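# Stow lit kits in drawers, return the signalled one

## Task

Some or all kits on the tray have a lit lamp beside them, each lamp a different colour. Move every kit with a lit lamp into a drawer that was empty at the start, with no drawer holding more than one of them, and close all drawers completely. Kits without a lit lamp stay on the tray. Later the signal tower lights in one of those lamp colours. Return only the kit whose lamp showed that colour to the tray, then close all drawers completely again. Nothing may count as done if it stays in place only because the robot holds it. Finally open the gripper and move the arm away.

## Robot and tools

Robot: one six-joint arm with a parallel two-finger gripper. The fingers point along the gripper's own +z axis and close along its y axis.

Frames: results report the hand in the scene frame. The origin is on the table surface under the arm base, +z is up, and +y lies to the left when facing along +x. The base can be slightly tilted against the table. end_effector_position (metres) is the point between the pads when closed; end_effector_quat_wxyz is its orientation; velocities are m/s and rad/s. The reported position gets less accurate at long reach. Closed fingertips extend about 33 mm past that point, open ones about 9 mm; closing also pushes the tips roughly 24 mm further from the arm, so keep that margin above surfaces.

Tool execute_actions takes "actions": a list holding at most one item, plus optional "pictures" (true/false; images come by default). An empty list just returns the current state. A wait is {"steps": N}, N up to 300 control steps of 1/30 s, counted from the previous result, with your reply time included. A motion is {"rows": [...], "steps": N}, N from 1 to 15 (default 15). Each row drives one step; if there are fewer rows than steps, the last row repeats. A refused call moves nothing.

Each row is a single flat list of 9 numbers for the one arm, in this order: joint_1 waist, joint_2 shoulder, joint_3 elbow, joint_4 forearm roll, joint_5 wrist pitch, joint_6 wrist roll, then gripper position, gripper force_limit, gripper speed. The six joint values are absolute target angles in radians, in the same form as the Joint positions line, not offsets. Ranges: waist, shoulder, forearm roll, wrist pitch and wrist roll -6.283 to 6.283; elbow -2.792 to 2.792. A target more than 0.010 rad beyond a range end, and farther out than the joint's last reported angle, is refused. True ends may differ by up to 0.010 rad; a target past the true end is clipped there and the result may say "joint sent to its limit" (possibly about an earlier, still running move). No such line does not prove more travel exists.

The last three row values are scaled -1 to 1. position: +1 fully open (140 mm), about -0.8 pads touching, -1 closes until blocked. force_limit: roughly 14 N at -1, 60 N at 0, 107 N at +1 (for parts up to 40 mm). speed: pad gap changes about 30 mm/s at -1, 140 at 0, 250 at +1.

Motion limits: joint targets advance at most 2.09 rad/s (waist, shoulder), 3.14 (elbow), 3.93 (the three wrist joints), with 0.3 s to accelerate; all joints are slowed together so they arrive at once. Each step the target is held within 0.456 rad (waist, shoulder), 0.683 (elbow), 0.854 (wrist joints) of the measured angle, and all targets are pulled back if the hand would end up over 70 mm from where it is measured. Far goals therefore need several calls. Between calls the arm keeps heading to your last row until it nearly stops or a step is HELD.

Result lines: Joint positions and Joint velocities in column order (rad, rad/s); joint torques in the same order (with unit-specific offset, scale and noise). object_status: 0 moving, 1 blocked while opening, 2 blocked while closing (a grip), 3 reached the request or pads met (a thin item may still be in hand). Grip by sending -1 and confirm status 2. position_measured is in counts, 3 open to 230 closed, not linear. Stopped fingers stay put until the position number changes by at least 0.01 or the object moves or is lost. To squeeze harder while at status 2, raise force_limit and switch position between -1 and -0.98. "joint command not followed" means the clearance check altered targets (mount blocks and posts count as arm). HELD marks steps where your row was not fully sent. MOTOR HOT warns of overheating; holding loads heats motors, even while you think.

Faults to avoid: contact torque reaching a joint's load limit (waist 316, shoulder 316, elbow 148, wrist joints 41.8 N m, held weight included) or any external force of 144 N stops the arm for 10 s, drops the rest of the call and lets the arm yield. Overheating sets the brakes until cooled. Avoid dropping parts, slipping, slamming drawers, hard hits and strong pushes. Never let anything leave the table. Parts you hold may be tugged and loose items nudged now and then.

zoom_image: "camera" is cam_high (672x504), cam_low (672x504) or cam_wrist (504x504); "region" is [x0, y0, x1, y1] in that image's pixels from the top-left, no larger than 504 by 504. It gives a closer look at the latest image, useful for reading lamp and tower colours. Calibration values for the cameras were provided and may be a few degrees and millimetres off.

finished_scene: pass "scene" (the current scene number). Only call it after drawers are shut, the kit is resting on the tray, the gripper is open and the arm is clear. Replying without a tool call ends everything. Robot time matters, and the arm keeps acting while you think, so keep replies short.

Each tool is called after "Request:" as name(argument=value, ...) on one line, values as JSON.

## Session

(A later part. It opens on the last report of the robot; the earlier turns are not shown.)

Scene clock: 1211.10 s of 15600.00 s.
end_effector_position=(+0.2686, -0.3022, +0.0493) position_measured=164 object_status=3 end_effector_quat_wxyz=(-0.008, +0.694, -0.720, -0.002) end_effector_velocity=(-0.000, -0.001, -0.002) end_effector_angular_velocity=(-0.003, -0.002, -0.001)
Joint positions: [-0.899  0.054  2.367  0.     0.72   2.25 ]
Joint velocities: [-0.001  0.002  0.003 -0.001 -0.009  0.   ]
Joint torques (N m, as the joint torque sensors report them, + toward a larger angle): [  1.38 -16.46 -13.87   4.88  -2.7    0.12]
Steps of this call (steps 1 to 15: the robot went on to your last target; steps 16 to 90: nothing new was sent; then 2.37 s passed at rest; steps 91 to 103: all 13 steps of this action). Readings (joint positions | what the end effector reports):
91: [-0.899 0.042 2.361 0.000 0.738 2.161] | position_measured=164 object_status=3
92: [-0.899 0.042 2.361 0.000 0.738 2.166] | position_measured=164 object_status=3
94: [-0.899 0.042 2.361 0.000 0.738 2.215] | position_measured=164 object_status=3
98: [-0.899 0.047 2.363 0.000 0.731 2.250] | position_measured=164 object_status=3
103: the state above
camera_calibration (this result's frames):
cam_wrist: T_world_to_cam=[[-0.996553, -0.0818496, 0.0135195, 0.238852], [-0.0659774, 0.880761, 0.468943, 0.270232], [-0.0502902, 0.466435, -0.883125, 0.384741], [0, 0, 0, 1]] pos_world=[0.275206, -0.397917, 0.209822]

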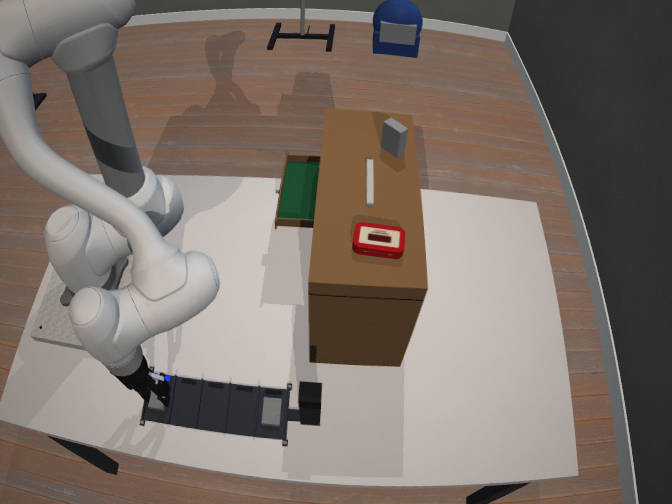

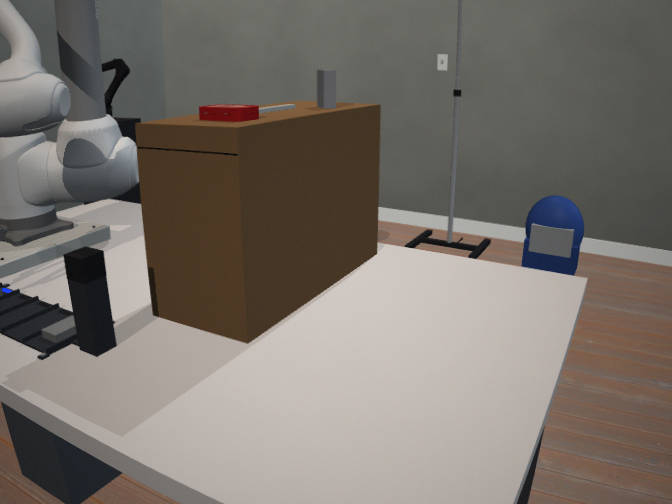

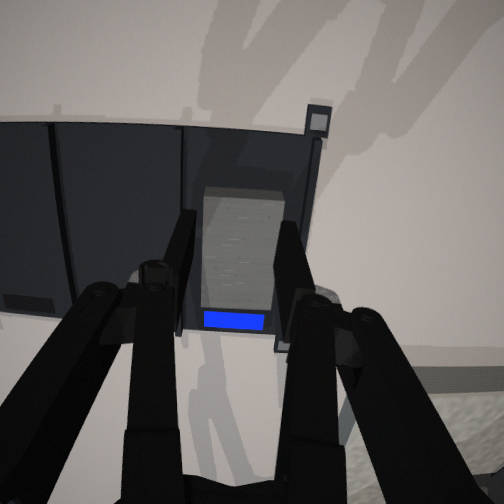

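Request:
execute_actions(actions=[{"rows":[[-0.899,0.044,2.362,0,0.735,2.25,-0.28,-0.2,0],[-0.899,0.044,2.362,0,0.735,2.25,-0.28,-0.2,0],[-0.899,0.044,2.362,0,0.735,2.25,-0.28,-0.2,0],[-0.899,0.044,2.362,0,0.735,2.25,-0.28,-0.2,0],[-0.899,0.044,2.362,0,0.735,2.25,-1,-0.2,-0.5]],"steps":15}], pictures=false)

Request:
execute_actions(actions=[{"rows":[[-0.899,0.044,2.362,0,0.735,2.25,-0.97,0.3,-0.5]],"steps":12}], pictures=false)

Request:
execute_actions(actions=[{"rows":[[-0.899,0.03,2.354,0,0.757,2.25,-0.97,0.3,-0.5],[-0.899,0.03,2.354,0,0.757,2.25,-0.97,0.3,-0.5],[-0.899,0.03,2.354,0,0.757,2.25,-0.97,0.3,-0.5],[-0.899,-0.028,2.321,0,0.849,2.25,-0.97,0.3,-0.5]],"steps":13}])

Scene clock: 1215.80 s of 15600.00 s.
end_effector_position=(+0.2685, -0.3021, +0.0549) position_measured=207 object_status=0 end_effector_quat_wxyz=(-0.008, +0.694, -0.720, -0.002) end_effector_velocity=(+0.000, -0.001, +0.000) end_effector_angular_velocity=(-0.002, -0.001, -0.000)
Joint positions: [-0.899  0.044  2.362 -0.     0.735  2.25 ]
Joint velocities: [-0.001 -0.    -0.    -0.    -0.002 -0.   ]
Joint torques (N m, as the joint torque sensors report them, + toward a larger angle): [ -1.32 -33.04 -27.62   3.07   0.15   0.14]
Steps of this call (steps 1 to 15: the robot went on to your last target; steps 16 to 90: nothing new was sent; then 1.20 s passed at rest; steps 91 to 105: all 15 steps of this action). Readings (joint positions | what the end effector reports):
91: [-0.899 0.054 2.367 -0.000 0.720 2.250] | position_measured=164 object_status=3
92: [-0.899 0.052 2.366 -0.000 0.724 2.250] | position_measured=164 object_status=3
94: [-0.899 0.045 2.363 -0.000 0.734 2.250] | position_measured=164 object_status=3
98: [-0.899 0.044 2.362 -0.000 0.735 2.250] | position_measured=175 object_status=0
105: the state above

Scene clock: 1216.20 s of 15600.00 s.
end_effector_position=(+0.2685, -0.3021, +0.0549) position_measured=233 object_status=3 end_effector_quat_wxyz=(-0.008, +0.694, -0.720, -0.002) end_effector_velocity=(-0.000, +0.000, +0.001) end_effector_angular_velocity=(-0.000, -0.000, -0.001)
Joint positions: [-0.899  0.044  2.362 -0.     0.735  2.25 ]
Joint velocities: [ 0.    -0.001  0.     0.     0.001  0.   ]
Joint torques (N m, as the joint torque sensors report them, + toward a larger angle): [ -0.21 -34.16 -28.16   3.11   0.16   0.09]
Steps of this call (steps 1 to 12: all 12 steps of this action). Readings (joint positions | what the end effector reports):
1: [-0.899 0.044 2.362 -0.000 0.735 2.250] | position_measured=212 object_status=0
2: [-0.899 0.044 2.362 -0.000 0.735 2.250] | position_measured=216 object_status=0
4: [-0.899 0.044 2.362 -0.000 0.735 2.250] | position_measured=225 object_status=0
8: [-0.899 0.044 2.362 -0.000 0.735 2.250] | position_measured=233 object_status=0
12: the state above

Scene clock: 1216.63 s of 15600.00 s.
end_effector_position=(+0.2678, -0.3024, +0.1002) position_measured=233 object_status=3 end_effector_quat_wxyz=(-0.008, +0.694, -0.720, -0.003) end_effector_velocity=(-0.000, +0.000, +0.000) end_effector_angular_velocity=(+0.000, -0.000, -0.000)
Joint positions: [-0.899 -0.028  2.321 -0.     0.849  2.25 ]
Joint velocities: [-0.    -0.001 -0.     0.     0.001 -0.   ]
Joint torques (N m, as the joint torque sensors report them, + toward a larger angle): [ -0.72 -30.75 -30.19   3.37   0.15   0.16]
Steps of this call (steps 1 to 13: all 13 steps of this action). Readings (joint positions | what the end effector reports):
1: [-0.899 0.044 2.362 -0.000 0.735 2.250] | position_measured=233 object_status=3
2: [-0.899 0.041 2.360 -0.000 0.740 2.250] | position_measured=233 object_status=3
4: [-0.899 0.031 2.354 -0.000 0.755 2.250] | position_measured=233 object_status=3
8: [-0.899 -0.017 2.327 -0.000 0.831 2.250] | position_measured=233 object_status=3
13: the state above
camera_calibration (this result's frames):
cam_wrist: T_world_to_cam=[[-0.996542, -0.0818583, 0.014241, 0.237216], [-0.0655976, 0.88032, 0.469822, 0.246191], [-0.0509954, 0.467263, -0.882646, 0.430177], [0, 0, 0, 1]] pos_world=[0.274483, -0.398315, 0.26065]

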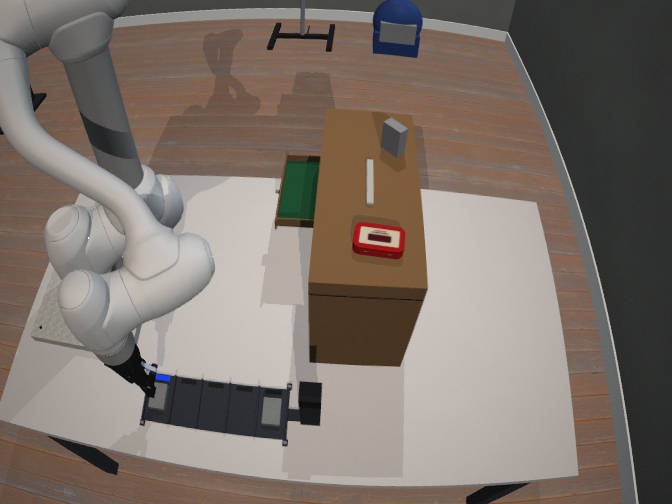

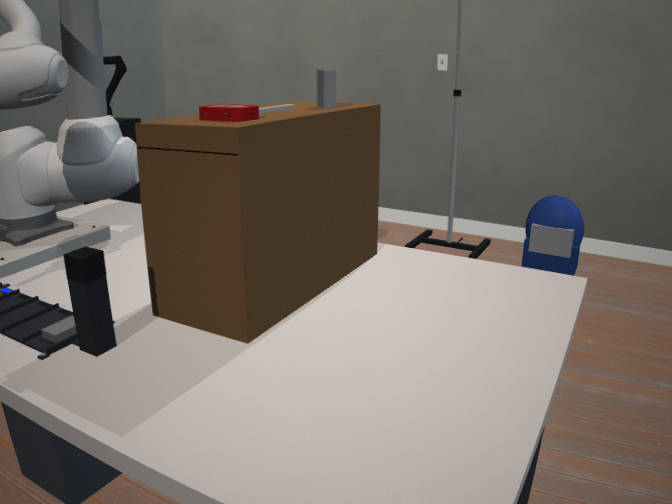

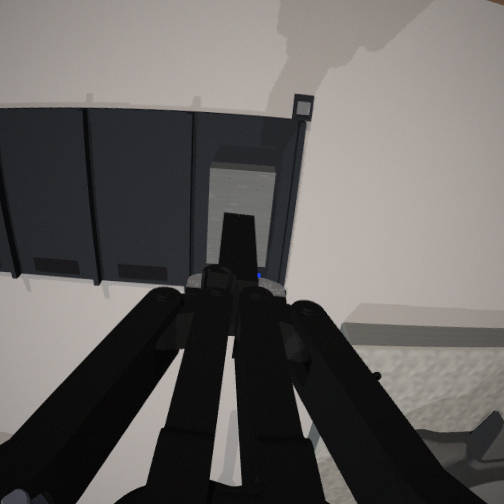

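Request:
execute_actions(actions=[{"rows":[[-0.911,-0.028,2.321,0,0.849,2.24,-0.27,-0.2,0.5],[-0.911,-0.028,2.321,0,0.849,2.24,-0.27,-0.2,0.5],[-0.911,-0.028,2.321,0,0.849,2.24,-0.27,-0.2,0.5],[-0.911,-0.028,2.321,0,0.849,2.24,-0.27,-0.2,0.5],[-0.911,-0.028,2.321,0,0.849,2.24,-0.27,-0.2,0.5],[-0.911,-0.028,2.321,0,0.849,2.24,-0.27,-0.2,0.5],[-0.911,-0.028,2.321,0,0.849,2.24,-0.27,-0.2,0.5],[-0.911,0.02,2.349,0,0.773,2.24,-0.27,-0.2,0.5],[-0.911,0.02,2.349,0,0.773,2.24,-0.27,-0.2,0.5],[-0.911,0.02,2.349,0,0.773,2.24,-0.27,-0.2,0.5],[-0.911,0.02,2.349,0,0.773,2.24,-0.27,-0.2,0.5],[-0.911,0.042,2.361,0,0.738,2.24,-0.27,-0.2,0.5]],"steps":15}])

Scene clock: 1224.43 s of 15600.00 s.
end_effector_position=(+0.2647, -0.3052, +0.0573) position_measured=163 object_status=3 end_effector_quat_wxyz=(-0.008, +0.693, -0.721, -0.003) end_effector_velocity=(-0.002, +0.003, -0.070) end_effector_angular_velocity=(+0.003, +0.002, -0.002)
Joint positions: [-0.911  0.04   2.36   0.     0.742  2.24 ]
Joint velocities: [-0.003  0.114  0.063 -0.    -0.174 -0.001]
Joint torques (N m, as the joint torque sensors report them, + toward a larger angle): [  2.82 -56.27 -35.24   3.97   0.21   0.12]
Steps of this call (steps 1 to 15: the robot went on to your last target; steps 16 to 90: nothing new was sent; then 4.30 s passed at rest; steps 91 to 105: all 15 steps of this action). Readings (joint positions | what the end effector reports):
91: [-0.899 -0.028 2.321 0.000 0.849 2.250] | position_measured=233 object_status=0
92: [-0.901 -0.028 2.321 0.000 0.849 2.248] | position_measured=233 object_status=0
94: [-0.910 -0.028 2.321 0.000 0.849 2.241] | position_measured=210 object_status=0
98: [-0.911 -0.028 2.321 0.000 0.849 2.240] | position_measured=168 object_status=0
105: the state above
camera_calibration (this result's frames):
cam_wrist: T_world_to_cam=[[-0.996712, -0.0797894, 0.0140878, 0.235209], [-0.0638444, 0.880475, 0.469774, 0.268165], [-0.0498869, 0.46733, -0.882674, 0.393152], [0, 0, 0, 1]] pos_world=[0.271169, -0.401078, 0.217735]

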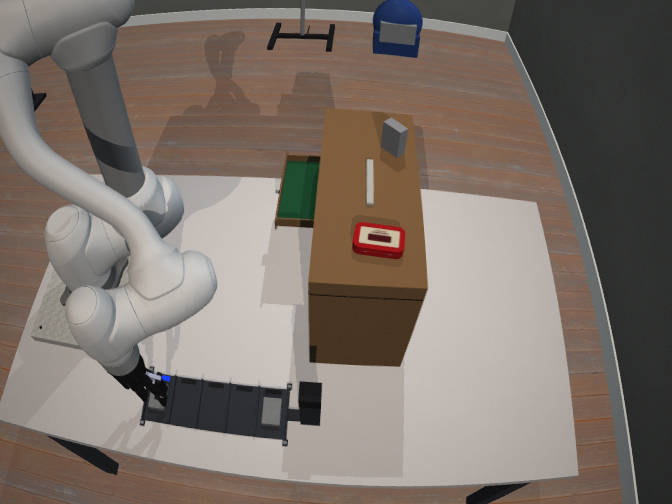

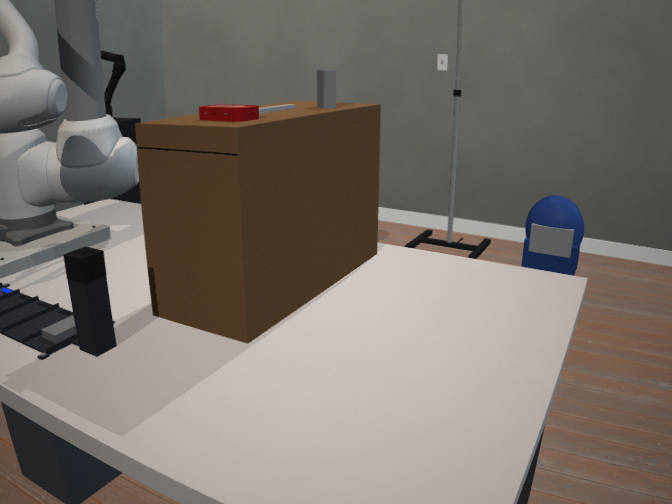

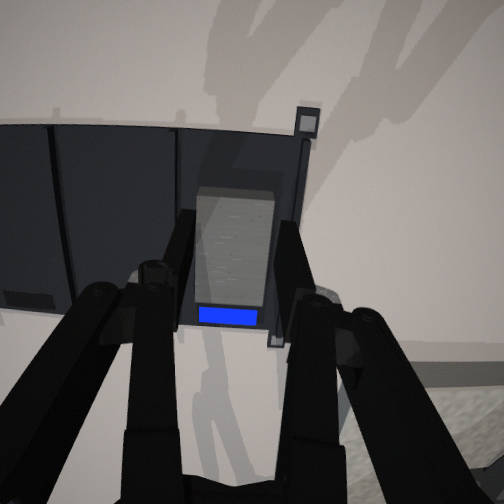

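Request:
execute_actions(actions=[{"rows":[[-0.908,0.042,2.361,0,0.738,2.24,-0.27,-0.2,0],[-0.908,0.042,2.361,0,0.738,2.24,-0.27,-0.2,0],[-0.908,0.042,2.361,0,0.738,2.24,-0.27,-0.2,0],[-0.908,0.047,2.3635,0,0.730,2.24,-0.27,-0.2,0],[-0.908,0.047,2.3635,0,0.730,2.24,-0.27,-0.2,0],[-0.908,0.047,2.3635,0,0.730,2.24,-0.27,-0.2,0],[-0.908,0.051,2.3655,0,0.724,2.24,-0.27,-0.2,0]],"steps":11}], pictures=false)

Scene clock: 1227.53 s of 15600.00 s.
end_effector_position=(+0.2658, -0.3046, +0.0507) position_measured=163 object_status=3 end_effector_quat_wxyz=(-0.008, +0.694, -0.720, -0.002) end_effector_velocity=(+0.001, -0.001, -0.001) end_effector_angular_velocity=(-0.003, -0.002, +0.001)
Joint positions: [-0.908  0.051  2.365 -0.     0.724  2.24 ]
Joint velocities: [ 0.001  0.002  0.    -0.    -0.006 -0.   ]
Joint torques (N m, as the joint torque sensors report them, + toward a larger angle): [  0.21 -35.87 -27.72   3.02  -0.15   0.18]
Steps of this call (steps 1 to 15: the robot went on to your last target; steps 16 to 82: nothing new was sent; steps 83 to 93: all 11 steps of this action). Readings (joint positions | what the end effector reports):
83: [-0.911 0.042 2.361 -0.000 0.738 2.240] | position_measured=163 object_status=3
84: [-0.910 0.042 2.361 -0.000 0.738 2.240] | position_measured=163 object_status=3
86: [-0.909 0.042 2.361 -0.000 0.738 2.240] | position_measured=163 object_status=3
90: [-0.908 0.048 2.364 -0.000 0.728 2.240] | position_measured=163 object_status=3
93: the state above

Free. A little lower, then close.

Request:
execute_actions(actions=[{"rows":[[-0.908,0.055,2.3675,0,0.718,2.24,-0.27,-0.2,0],[-0.908,0.055,2.3675,0,0.718,2.24,-0.27,-0.2,0],[-0.908,0.055,2.3675,0,0.718,2.24,-0.27,-0.2,0],[-0.908,0.055,2.3675,0,0.718,2.24,-0.27,-0.2,0],[-0.908,0.055,2.3675,0,0.718,2.24,-1,-0.2,-0.5]],"steps":15}], pictures=false)

Request:
execute_actions(actions=[{"rows":[[-0.908,0.055,2.3675,0,0.718,2.24,-0.97,0.3,-0.5]],"steps":10}], pictures=false)

Scene clock: 1231.27 s of 15600.00 s.
end_effector_position=(+0.2659, -0.3045, +0.0484) position_measured=174 object_status=0 end_effector_quat_wxyz=(-0.008, +0.694, -0.720, -0.002) end_effector_velocity=(-0.000, -0.000, +0.000) end_effector_angular_velocity=(-0.000, -0.000, -0.001)
Joint positions: [-0.908  0.055  2.367 -0.     0.718  2.24 ]
Joint velocities: [-0.001 -0.001  0.     0.     0.001 -0.   ]
Joint torques (N m, as the joint torque sensors report them, + toward a larger angle): [ -1.68 -23.36 -20.81   3.28  -1.71   0.21]
Steps of this call (steps 1 to 15: the robot went on to your last target; steps 16 to 90: nothing new was sent; then 0.23 s passed at rest; steps 91 to 105: all 15 steps of this action). Readings (joint positions | what the end effector reports):
91: [-0.908 0.051 2.366 -0.000 0.724 2.240] | position_measured=163 object_status=3
92: [-0.908 0.053 2.366 -0.000 0.721 2.240] | position_measured=163 object_status=3
94: [-0.908 0.055 2.367 -0.000 0.718 2.240] | position_measured=163 object_status=3
98: [-0.908 0.055 2.367 -0.000 0.718 2.240] | position_measured=174 object_status=0
105: the state above

Scene clock: 1231.60 s of 15600.00 s.
end_effector_position=(+0.2659, -0.3045, +0.0484) position_measured=177 object_status=2 end_effector_quat_wxyz=(-0.008, +0.694, -0.720, -0.002) end_effector_velocity=(-0.000, -0.001, -0.000) end_effector_angular_velocity=(-0.001, -0.001, -0.003)
Joint positions: [-0.908  0.055  2.367  0.     0.718  2.24 ]
Joint velocities: [-0.002  0.    -0.     0.001 -0.001  0.   ]
Joint torques (N m, as the joint torque sensors report them, + toward a larger angle): [ -0.57 -19.47 -18.03   3.41  -2.58   0.11]
Steps of this call (steps 1 to 10: all 10 steps of this action). Readings (joint positions | what the end effector reports):
1: [-0.908 0.055 2.367 0.000 0.718 2.240] | position_measured=174 object_status=0
2: [-0.908 0.055 2.367 0.000 0.718 2.240] | position_measured=177 object_status=0
4: [-0.908 0.055 2.367 0.000 0.718 2.240] | position_measured=177 object_status=0
8: [-0.908 0.055 2.367 0.000 0.718 2.240] | position_measured=177 object_status=2
10: the state above

Request:
execute_actions(actions=[{"rows":[[-0.908,0.04,2.36,0,0.74,2.24,-0.97,0.3,-0.5],[-0.908,0.04,2.36,0,0.74,2.24,-0.97,0.3,-0.5],[-0.908,0.04,2.36,0,0.74,2.24,-0.97,0.3,-0.5],[-0.908,-0.028,2.321,0,0.849,2.24,-0.97,0.3,-0.5],[-0.908,-0.028,2.321,0,0.849,2.24,-0.97,0.3,-0.5],[-0.908,-0.028,2.321,0,0.849,2.24,-0.97,0.3,-0.5],[-0.908,-0.028,2.321,0,0.849,2.24,-0.97,0.3,-0.5],[-0.908,-0.2,2.05,0,1.29,2.24,-0.97,0.3,-0.5]],"steps":15}], pictures=false)

Request:
execute_actions(actions=[{"steps":12}], pictures=false)

Request:
execute_actions(actions=[{"rows":[[0.307,-0.1,1.95,0,1.29,3.40,-0.97,0.3,-0.5]],"steps":15}], pictures=false)

Request:
execute_actions(actions=[{"steps":40}], pictures=false)

Request:
execute_actions(actions=[{"rows":[[0.307,0.09,1.78,0,1.27,3.40,-0.97,0.3,-0.5]],"steps":15}])

Scene clock: 1239.80 s of 15600.00 s.
end_effector_position=(+0.2751, -0.3210, +0.2024) position_measured=178 object_status=2 end_effector_quat_wxyz=(-0.008, +0.694, -0.720, -0.004) end_effector_velocity=(+0.017, -0.036, +0.524) end_effector_angular_velocity=(-0.026, -0.020, -0.000)
Joint positions: [-0.908 -0.117  2.178  0.     1.082  2.24 ]
Joint velocities: [ 0.001 -0.444 -0.685  0.     1.095  0.   ]
Joint torques (N m, as the joint torque sensors report them, + toward a larger angle): [ -0.57 -30.85 -35.41   4.06   0.06   0.08]
Steps of this call (steps 1 to 15: the robot went on to your last target; steps 16 to 90: nothing new was sent; then 4.70 s passed at rest; steps 91 to 105: all 15 steps of this action). Readings (joint positions | what the end effector reports):
91: [-0.908 0.055 2.368 0.000 0.718 2.240] | position_measured=177 object_status=2
92: [-0.908 0.052 2.367 0.000 0.722 2.240] | position_measured=177 object_status=2
94: [-0.908 0.041 2.361 0.000 0.738 2.240] | position_measured=178 object_status=2
98: [-0.908 -0.011 2.330 0.000 0.822 2.240] | position_measured=178 object_status=2
105: the state above

Scene clock: 1240.20 s of 15600.00 s.
end_effector_position=(+0.2709, -0.3180, +0.3031) position_measured=178 object_status=2 end_effector_quat_wxyz=(-0.008, +0.694, -0.720, -0.002) end_effector_velocity=(+0.001, -0.001, +0.002) end_effector_angular_velocity=(-0.003, -0.002, -0.000)
Joint positions: [-0.908 -0.2    2.05   0.     1.29   2.24 ]
Joint velocities: [ 0.    -0.002 -0.003 -0.     0.001  0.001]
Joint torques (N m, as the joint torque sensors report them, + toward a larger angle): [ -0.43 -22.6  -40.31   4.53   0.13  -0.03]
Steps of this call (steps 1 to 12: the robot went on to your last target). Readings (joint positions | what the end effector reports):
1: [-0.908 -0.132 2.155 0.000 1.120 2.240] | position_measured=178 object_status=2
2: [-0.908 -0.147 2.132 0.000 1.156 2.240] | position_measured=178 object_status=2
4: [-0.908 -0.175 2.088 0.000 1.228 2.240] | position_measured=178 object_status=2
8: [-0.908 -0.200 2.050 0.000 1.289 2.240] | position_measured=178 object_status=2
12: the state above

Scene clock: 1240.70 s of 15600.00 s.
end_effector_position=(+0.4014, -0.2124, +0.3124) position_measured=178 object_status=2 end_effector_quat_wxyz=(+0.008, -0.585, +0.811, +0.003) end_effector_velocity=(+0.247, +0.356, +0.015) end_effector_angular_velocity=(+0.004, +0.004, -0.231)
Joint positions: [-0.522 -0.138  1.988  0.     1.29   2.911]
Joint velocities: [ 0.957  0.092 -0.092 -0.     0.001  1.188]
Joint torques (N m, as the joint torque sensors report them, + toward a larger angle): [ -0.64 -29.92 -38.28   4.27   0.24  -0.02]
Steps of this call (steps 1 to 15: all 15 steps of this action). Readings (joint positions | what the end effector reports):
1: [-0.908 -0.200 2.050 0.000 1.290 2.240] | position_measured=178 object_status=2
2: [-0.905 -0.199 2.050 0.000 1.290 2.245] | position_measured=178 object_status=2
4: [-0.878 -0.193 2.043 0.000 1.290 2.298] | position_measured=178 object_status=2
8: [-0.751 -0.168 2.018 0.000 1.290 2.536] | position_measured=178 object_status=2
15: the state above

Scene clock: 1242.03 s of 15600.00 s.
end_effector_position=(+0.4462, +0.1591, +0.3211) position_measured=178 object_status=2 end_effector_quat_wxyz=(-0.009, +0.714, -0.700, -0.002) end_effector_velocity=(+0.000, -0.000, -0.000) end_effector_angular_velocity=(+0.000, +0.001, -0.001)
Joint positions: [ 0.307 -0.1    1.95   0.     1.29   3.4  ]
Joint velocities: [-0.001  0.001 -0.     0.     0.001 -0.   ]
Joint torques (N m, as the joint torque sensors report them, + toward a larger angle): [ -1.27 -29.52 -40.01   4.31   0.12   0.17]
Steps of this call (steps 1 to 40: the robot went on to your last target). Readings (joint positions | what the end effector reports):
1: [-0.490 -0.135 1.985 0.000 1.290 2.950] | position_measured=178 object_status=2
2: [-0.458 -0.132 1.982 0.000 1.290 2.985] | position_measured=178 object_status=2
4: [-0.394 -0.127 1.977 0.000 1.290 3.048] | position_measured=178 object_status=2
8: [-0.266 -0.120 1.970 0.000 1.290 3.145] | position_measured=178 object_status=2
40: the state above

Scene clock: 1242.53 s of 15600.00 s.
end_effector_position=(+0.5562, +0.1906, +0.3124) position_measured=178 object_status=2 end_effector_quat_wxyz=(-0.009, +0.714, -0.700, -0.002) end_effector_velocity=(+0.000, -0.000, +0.000) end_effector_angular_velocity=(+0.000, -0.000, +0.000)
Joint positions: [0.307 0.09  1.78  0.    1.27  3.4  ]
Joint velocities: [-0.001  0.    -0.001 -0.     0.    -0.001]
Joint torques (N m, as the joint torque sensors report them, + toward a larger angle): [ -1.05 -47.96 -39.09   4.49   0.06   0.06]
Steps of this call (steps 1 to 15: all 15 steps of this action). Readings (joint positions | what the end effector reports):
1: [0.307 -0.100 1.950 0.000 1.290 3.400] | position_measured=178 object_status=2
2: [0.307 -0.097 1.947 0.000 1.290 3.400] | position_measured=178 object_status=2
4: [0.307 -0.070 1.923 0.000 1.287 3.400] | position_measured=178 object_status=2
8: [0.307 0.037 1.827 0.000 1.276 3.400] | position_measured=178 object_status=2
15: the state above
camera_calibration (this result's frames):
cam_wrist: T_world_to_cam=[[-0.990428, -0.137554, 0.0114802, 0.570045], [-0.116128, 0.875333, 0.469368, -0.239401], [-0.0746124, 0.463542, -0.882928, 0.415824], [0, 0, 0, 1]] pos_world=[0.567813, 0.0952153, 0.472965]

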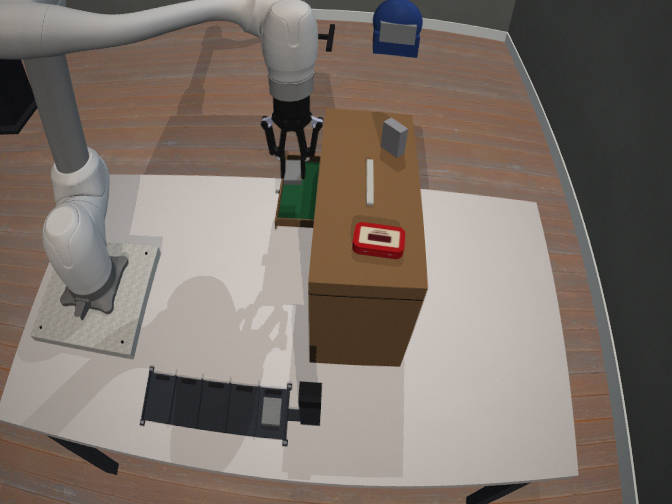

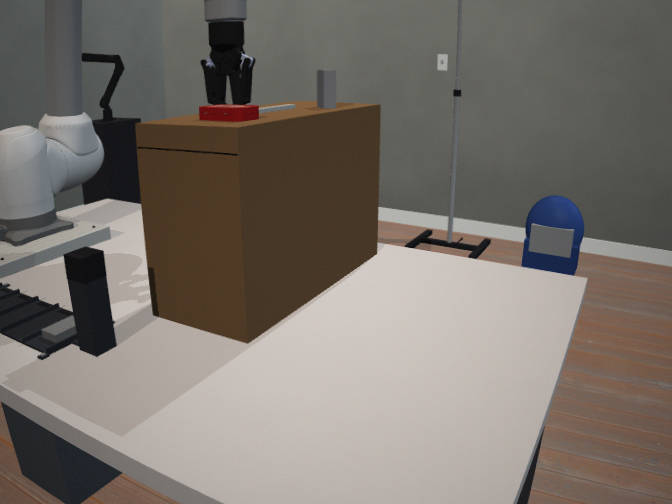

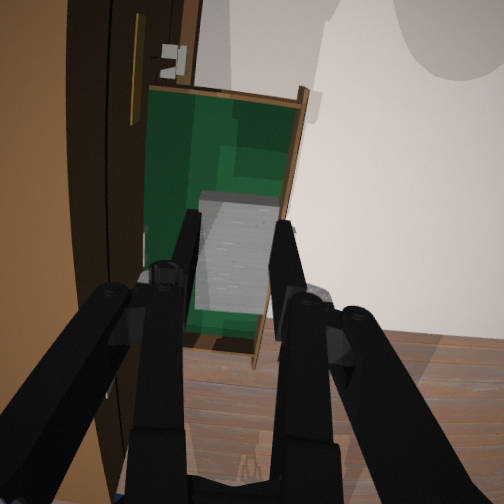

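Request:
execute_actions(actions=[{"rows":[[0.313,0.075,1.79,0,1.277,3.40,-0.97,0.3,-0.5],[0.313,0.075,1.79,0,1.277,3.40,-0.97,0.3,-0.5],[0.313,0.075,1.79,0,1.277,3.40,-0.97,0.3,-0.5],[0.313,0.075,1.79,0,1.277,3.40,-0.97,0.3,-0.5],[0.313,0.080,1.834,0,1.2276,3.40,-0.97,0.3,-0.5],[0.313,0.080,1.834,0,1.2276,3.40,-0.97,0.3,-0.5],[0.313,0.080,1.834,0,1.2276,3.40,-0.97,0.3,-0.5],[0.313,0.080,1.834,0,1.2276,3.40,-0.97,0.3,-0.5],[0.313,0.098,1.868,0,1.176,3.40,-0.97,0.3,-0.5],[0.313,0.098,1.868,0,1.176,3.40,-0.97,0.3,-0.5],[0.313,0.098,1.868,0,1.176,3.40,-0.97,0.3,-0.5],[0.313,0.1157,1.9006,0,1.125,3.40,-0.97,0.3,-0.5]],"steps":15}])

Scene clock: 1252.93 s of 15600.00 s.
end_effector_position=(+0.5420, +0.1910, +0.2377) position_measured=178 object_status=2 end_effector_quat_wxyz=(-0.008, +0.716, -0.698, -0.003) end_effector_velocity=(-0.013, -0.001, -0.158) end_effector_angular_velocity=(-0.006, +0.020, +0.003)
Joint positions: [0.313 0.114 1.896 0.    1.132 3.4  ]
Joint velocities: [ 0.002  0.102  0.195 -0.    -0.276 -0.   ]
Joint torques (N m, as the joint torque sensors report them, + toward a larger angle): [  6.93 -77.32 -45.86   6.65   1.96   0.04]
Steps of this call (steps 1 to 15: the robot went on to your last target; steps 16 to 90: nothing new was sent; then 6.90 s passed at rest; steps 91 to 105: all 15 steps of this action). Readings (joint positions | what the end effector reports):
91: [0.307 0.090 1.780 0.000 1.270 3.400] | position_measured=178 object_status=2
92: [0.308 0.087 1.782 0.000 1.271 3.400] | position_measured=178 object_status=2
94: [0.312 0.076 1.789 0.000 1.276 3.400] | position_measured=178 object_status=2
98: [0.313 0.079 1.825 0.000 1.238 3.400] | position_measured=178 object_status=2
105: the state above
camera_calibration (this result's frames):
cam_wrist: T_world_to_cam=[[-0.989573, -0.143398, 0.0134901, 0.557084], [-0.120391, 0.874931, 0.469043, -0.203893], [-0.0790626, 0.462528, -0.883072, 0.351206], [0, 0, 0, 1]] pos_world=[0.554496, 0.0958343, 0.39826]

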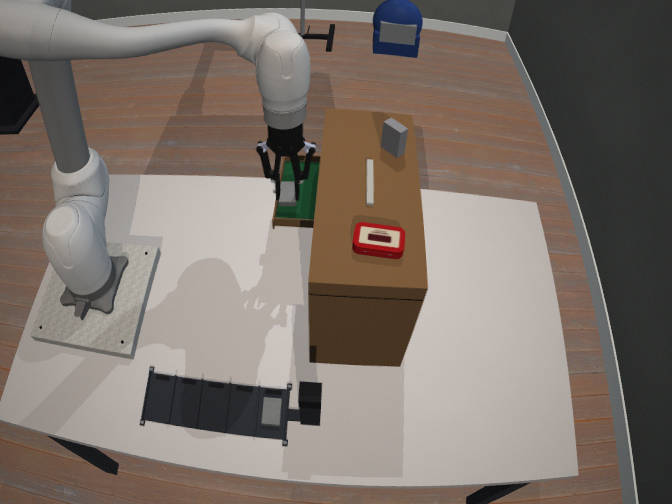

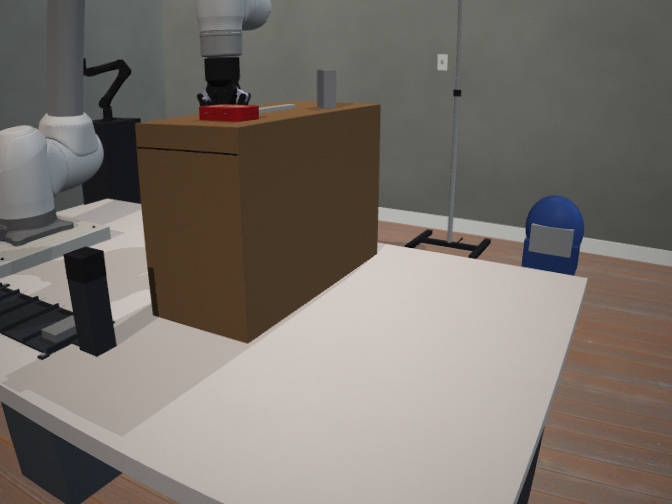

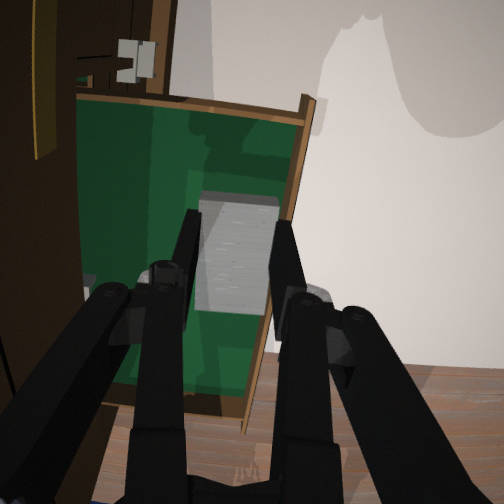

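Request:
execute_actions(actions=[])

Scene clock: 1255.03 s of 15600.00 s.
end_effector_position=(+0.5420, +0.1911, +0.2344) position_measured=178 object_status=2 end_effector_quat_wxyz=(-0.008, +0.716, -0.698, -0.002) end_effector_velocity=(+0.000, -0.000, +0.000) end_effector_angular_velocity=(-0.000, -0.001, -0.000)
Joint positions: [0.313 0.116 1.901 0.    1.125 3.4  ]
Joint velocities: [-0.     0.    -0.    -0.001 -0.001  0.001]
Joint torques (N m, as the joint torque sensors report them, + toward a larger angle): [ -1.45 -50.9  -37.52   4.19   0.19   0.01]
Steps of this call (steps 1 to 15: the robot went on to your last target; steps 16 to 63: nothing new was sent). Readings (joint positions | what the end effector reports):
1: [0.313 0.116 1.900 0.000 1.127 3.400] | position_measured=178 object_status=2
2: [0.313 0.116 1.901 0.000 1.126 3.400] | position_measured=178 object_status=2
4: [0.313 0.116 1.901 0.000 1.125 3.400] | position_measured=178 object_status=2
8: [0.313 0.116 1.901 0.000 1.125 3.400] | position_measured=178 object_status=2
63: the state above
The arm was judged still, so your last target was given up. Only a new action makes it travel on or press farther. Fingers that are still opening or closing keep moving.
camera_calibration (this result's frames):
cam_wrist: T_world_to_cam=[[-0.989578, -0.143421, 0.0128672, 0.557294], [-0.120693, 0.874846, 0.469124, -0.202258], [-0.0785391, 0.462681, -0.883039, 0.347985], [0, 0, 0, 1]] pos_world=[0.554405, 0.0958665, 0.394998]

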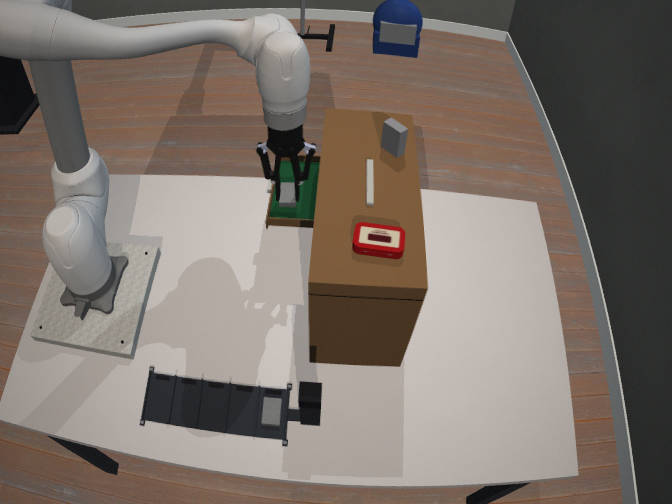

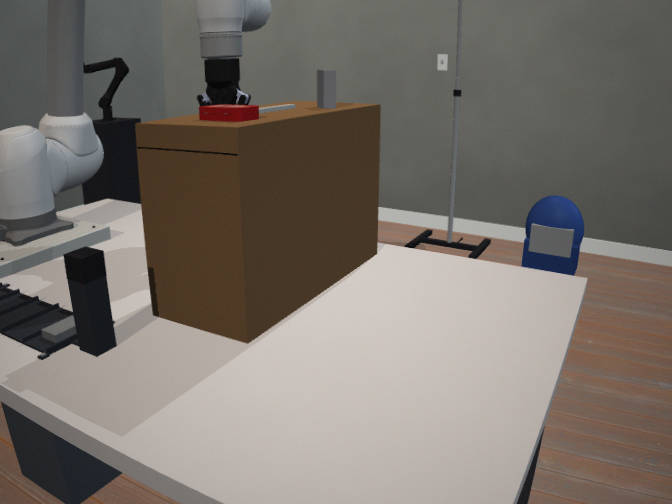

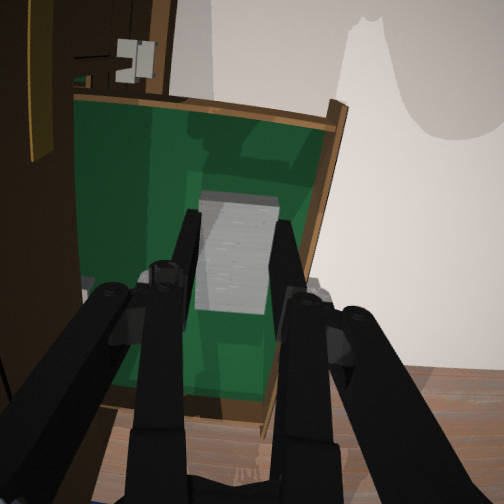

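Request:
execute_actions(actions=[{"rows":[[0.313,0.119,1.905,0,1.1175,3.40,-0.97,0.3,-0.5],[0.313,0.119,1.905,0,1.1175,3.40,-0.97,0.3,-0.5],[0.313,0.119,1.905,0,1.1175,3.40,-0.97,0.3,-0.5],[0.313,0.122,1.9095,0,1.110,3.40,-0.97,0.3,-0.5],[0.313,0.122,1.9095,0,1.110,3.40,-0.97,0.3,-0.5],[0.313,0.122,1.9095,0,1.110,3.40,-0.97,0.3,-0.5],[0.313,0.125,1.914,0,1.1025,3.40,-0.97,0.3,-0.5],[0.313,0.125,1.914,0,1.1025,3.40,-0.97,0.3,-0.5],[0.313,0.125,1.914,0,1.1025,3.40,-0.97,0.3,-0.5],[0.313,0.127,1.917,0,1.0975,3.40,-0.97,0.3,-0.5]],"steps":14}], pictures=false)

Scene clock: 1258.97 s of 15600.00 s.
end_effector_position=(+0.5421, +0.1913, +0.2198) position_measured=178 object_status=2 end_effector_quat_wxyz=(-0.008, +0.716, -0.698, -0.002) end_effector_velocity=(+0.000, +0.001, -0.001) end_effector_angular_velocity=(-0.000, -0.000, +0.002)
Joint positions: [0.313 0.127 1.917 0.    1.098 3.4  ]
Joint velocities: [ 0.001  0.001  0.001 -0.    -0.003 -0.   ]
Joint torques (N m, as the joint torque sensors report them, + toward a larger angle): [ -1.43 -49.97 -36.18   4.12   0.05   0.07]
Steps of this call (steps 1 to 90: nothing new was sent; then 0.47 s passed at rest; steps 91 to 104: all 14 steps of this action). Readings (joint positions | what the end effector reports):
91: [0.313 0.116 1.901 0.000 1.125 3.400] | position_measured=178 object_status=2
92: [0.313 0.117 1.902 0.000 1.122 3.400] | position_measured=178 object_status=2
94: [0.313 0.119 1.905 0.000 1.118 3.400] | position_measured=178 object_status=2
98: [0.313 0.123 1.911 0.000 1.107 3.400] | position_measured=178 object_status=2
104: the state above

Within ~1 mm of expected floor; release and lift.

Request:
execute_actions(actions=[{"rows":[[0.313,0.127,1.917,0,1.0975,3.40,-0.2,0,-0.3],[0.313,0.127,1.917,0,1.0975,3.40,-0.2,0,-0.3],[0.313,0.127,1.917,0,1.0975,3.40,-0.2,0,-0.3],[0.313,0.127,1.917,0,1.0975,3.40,-0.2,0,-0.3],[0.313,0.127,1.917,0,1.0975,3.40,-0.2,0,-0.3],[0.313,0.127,1.917,0,1.0975,3.40,-0.2,0,-0.3],[0.313,0.127,1.917,0,1.0975,3.40,-0.2,0,-0.3],[0.313,0.127,1.917,0,1.0975,3.40,-0.2,0,-0.3],[0.313,0.127,1.917,0,1.0975,3.40,-0.2,0,-0.3],[0.313,0.1157,1.9006,0,1.125,3.40,-0.2,0,-0.3]],"steps":14}], pictures=false)

Request:
execute_actions(actions=[{"rows":[[0.313,0.098,1.868,0,1.176,3.40,-0.2,0,-0.3],[0.313,0.098,1.868,0,1.176,3.40,-0.2,0,-0.3],[0.313,0.098,1.868,0,1.176,3.40,-0.2,0,-0.3],[0.313,0.065,1.81,0,1.266,3.40,-0.2,0,-0.3]],"steps":12}])

Scene clock: 1264.93 s of 15600.00 s.
end_effector_position=(+0.5422, +0.1911, +0.2344) position_measured=154 object_status=3 end_effector_quat_wxyz=(-0.008, +0.716, -0.698, -0.002) end_effector_velocity=(-0.008, -0.003, +0.000) end_effector_angular_velocity=(-0.007, +0.024, -0.001)
Joint positions: [0.313 0.116 1.901 0.    1.124 3.4  ]
Joint velocities: [-0.001 -0.    -0.     0.     0.026  0.   ]
Joint torques (N m, as the joint torque sensors report them, + toward a larger angle): [ -2.09 -39.52 -31.37   3.54   0.05   0.11]
Steps of this call (steps 1 to 15: the robot went on to your last target; steps 16 to 90: nothing new was sent; then 2.50 s passed at rest; steps 91 to 104: all 14 steps of this action). Readings (joint positions | what the end effector reports):
91: [0.313 0.127 1.917 0.000 1.097 3.400] | position_measured=178 object_status=0
92: [0.313 0.127 1.917 0.000 1.097 3.400] | position_measured=178 object_status=0
94: [0.313 0.127 1.917 0.000 1.097 3.400] | position_measured=164 object_status=0
98: [0.313 0.127 1.917 0.000 1.097 3.400] | position_measured=154 object_status=0
104: the state above

Scene clock: 1265.33 s of 15600.00 s.
end_effector_position=(+0.5392, +0.1893, +0.3106) position_measured=154 object_status=3 end_effector_quat_wxyz=(-0.008, +0.716, -0.698, -0.002) end_effector_velocity=(-0.000, -0.001, +0.000) end_effector_angular_velocity=(-0.001, +0.002, -0.000)
Joint positions: [0.313 0.065 1.81  0.    1.266 3.4  ]
Joint velocities: [-0.002 -0.    -0.    -0.     0.002 -0.001]
Joint torques (N m, as the joint torque sensors report them, + toward a larger angle): [  0.01 -47.35 -39.69   4.44   0.     0.1 ]
Steps of this call (steps 1 to 12: all 12 steps of this action). Readings (joint positions | what the end effector reports):
1: [0.313 0.116 1.901 0.000 1.125 3.400] | position_measured=154 object_status=3
2: [0.313 0.114 1.898 0.000 1.131 3.400] | position_measured=154 object_status=3
4: [0.313 0.101 1.873 0.000 1.167 3.400] | position_measured=154 object_status=3
8: [0.313 0.067 1.813 0.000 1.259 3.400] | position_measured=154 object_status=3
12: the state above
camera_calibration (this result's frames):
cam_wrist: T_world_to_cam=[[-0.989577, -0.143447, 0.0126554, 0.553361], [-0.120812, 0.874816, 0.469151, -0.236702], [-0.0783695, 0.462732, -0.883028, 0.415715], [0, 0, 0, 1]] pos_world=[0.551576, 0.0940839, 0.471133]

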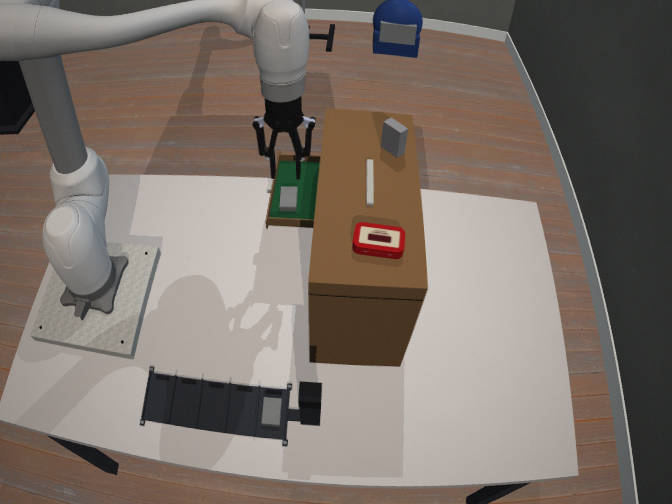

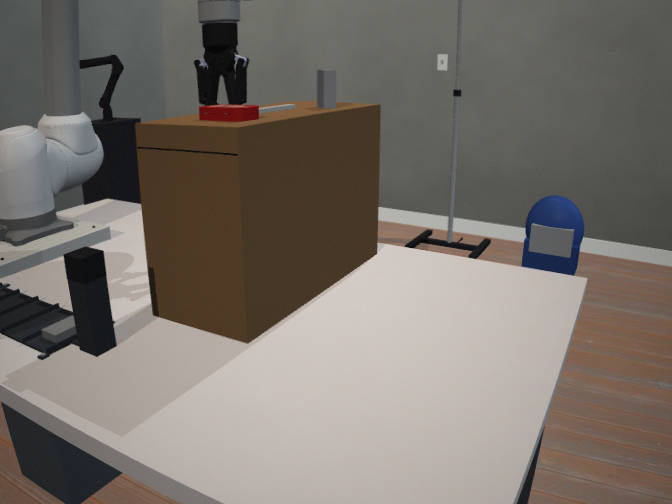

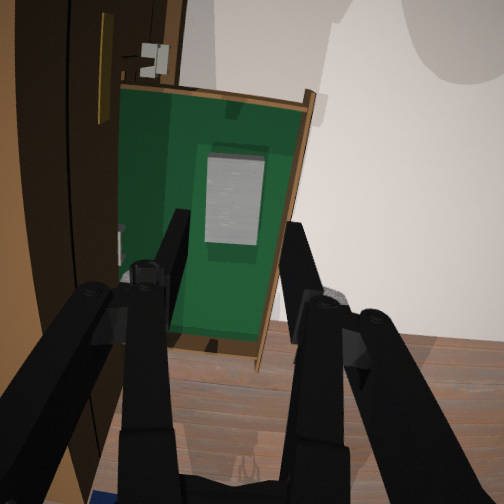

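Request:
execute_actions(actions=[{"rows":[[0.39,-0.1,2.0,0,1.24,5.0,-1,0,0.5]],"steps":15}], pictures=false)

Request:
execute_actions(actions=[{"steps":12}], pictures=false)

Request:
execute_actions(actions=[{"rows":[[0.39,-0.04,2.06,0,1.12,5.0,-1,0,0.5],[0.39,-0.04,2.06,0,1.12,5.0,-1,0,0.5],[0.39,-0.04,2.06,0,1.12,5.0,-1,0,0.5],[0.39,-0.04,2.06,0,1.12,5.0,-1,0,0.5],[0.39,-0.04,2.06,0,1.12,5.0,-1,0,0.5],[0.39,-0.04,2.06,0,1.12,5.0,-1,0,0.5],[0.39,-0.04,2.08,0,1.10,5.0,-1,0,0.5]],"steps":15}])

Scene clock: 1274.73 s of 15600.00 s.
end_effector_position=(+0.4382, +0.1936, +0.2978) position_measured=233 object_status=3 end_effector_quat_wxyz=(+0.006, -0.249, +0.968, +0.006) end_effector_velocity=(-0.130, -0.002, -0.026) end_effector_angular_velocity=(+0.029, +0.049, -3.171)
Joint positions: [ 0.38  -0.079  1.976  0.     1.243  4.559]
Joint velocities: [ 0.087 -0.186  0.215  0.    -0.03   3.258]
Joint torques (N m, as the joint torque sensors report them, + toward a larger angle): [ -4.15 -26.6  -40.55   4.45  -0.56  -0.19]
Steps of this call (steps 1 to 15: the robot went on to your last target; steps 16 to 90: nothing new was sent; then 5.90 s passed at rest; steps 91 to 105: all 15 steps of this action). Readings (joint positions | what the end effector reports):
91: [0.313 0.065 1.810 0.000 1.266 3.400] | position_measured=154 object_status=0
92: [0.313 0.064 1.811 0.000 1.266 3.405] | position_measured=157 object_status=0
94: [0.318 0.054 1.823 0.000 1.265 3.458] | position_measured=178 object_status=0
98: [0.342 0.002 1.883 0.000 1.256 3.736] | position_measured=221 object_status=0
105: the state above

Scene clock: 1275.13 s of 15600.00 s.
end_effector_position=(+0.4235, +0.1932, +0.2948) position_measured=233 object_status=3 end_effector_quat_wxyz=(+0.005, -0.036, +0.999, +0.008) end_effector_velocity=(-0.000, +0.000, -0.000) end_effector_angular_velocity=(-0.000, +0.000, +0.000)
Joint positions: [ 0.39 -0.1   2.    0.    1.24  5.  ]
Joint velocities: [0.001 0.    0.    0.    0.    0.001]
Joint torques (N m, as the joint torque sensors report them, + toward a larger angle): [ -0.89 -29.44 -38.99   4.3    0.01  -0.06]
Steps of this call (steps 1 to 12: the robot went on to your last target). Readings (joint positions | what the end effector reports):
1: [0.383 -0.085 1.982 0.000 1.242 4.663] | position_measured=233 object_status=3
2: [0.385 -0.089 1.988 0.000 1.242 4.754] | position_measured=233 object_status=3
4: [0.388 -0.096 1.996 0.000 1.241 4.893] | position_measured=233 object_status=3
8: [0.390 -0.100 2.000 0.000 1.240 4.999] | position_measured=233 object_status=3
12: the state above

Scene clock: 1275.63 s of 15600.00 s.
end_effector_position=(+0.4303, +0.1966, +0.2255) position_measured=233 object_status=3 end_effector_quat_wxyz=(+0.005, -0.036, +0.999, +0.008) end_effector_velocity=(-0.001, -0.001, -0.001) end_effector_angular_velocity=(-0.002, +0.003, -0.001)
Joint positions: [ 0.39 -0.04  2.08  0.    1.1   5.  ]
Joint velocities: [-0.001  0.001  0.001 -0.001  0.001  0.001]
Joint torques (N m, as the joint torque sensors report them, + toward a larger angle): [ -0.78 -33.65 -37.21   4.18  -0.01   0.18]
Steps of this call (steps 1 to 15: all 15 steps of this action). Readings (joint positions | what the end effector reports):
1: [0.390 -0.100 2.000 0.000 1.240 5.000] | position_measured=233 object_status=3
2: [0.390 -0.098 2.002 0.000 1.234 5.000] | position_measured=233 object_status=3
4: [0.390 -0.072 2.028 0.000 1.183 5.000] | position_measured=233 object_status=3
8: [0.390 -0.040 2.064 0.000 1.116 5.000] | position_measured=233 object_status=3
15: the state above
camera_calibration (this result's frames):
cam_wrist: T_world_to_cam=[[-0.190606, 0.980988, 0.0364867, -0.122544], [0.870875, 0.151824, 0.467467, -0.500544], [0.45304, 0.120878, -0.883257, 0.167276], [0, 0, 0, 1]] pos_world=[0.336771, 0.175989, 0.386207]

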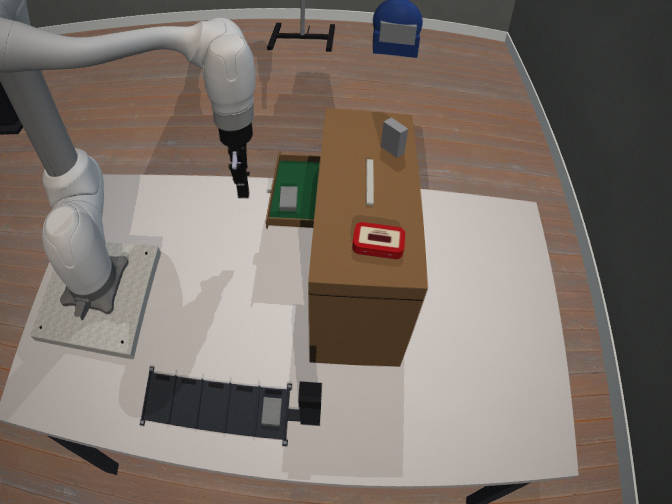

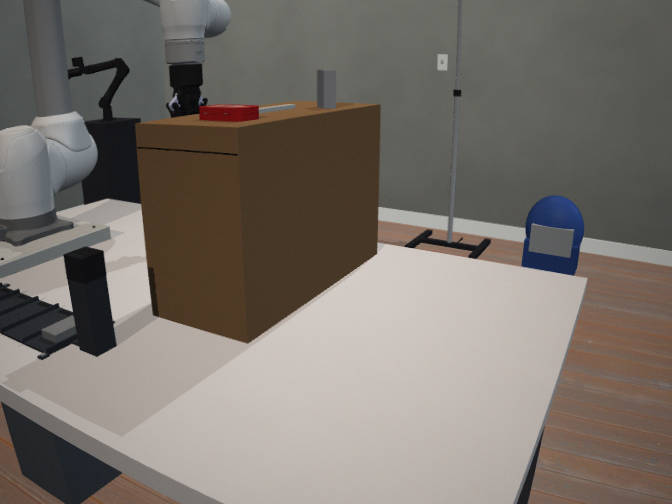

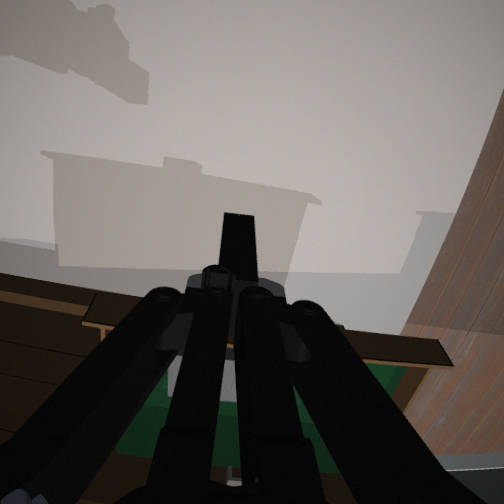

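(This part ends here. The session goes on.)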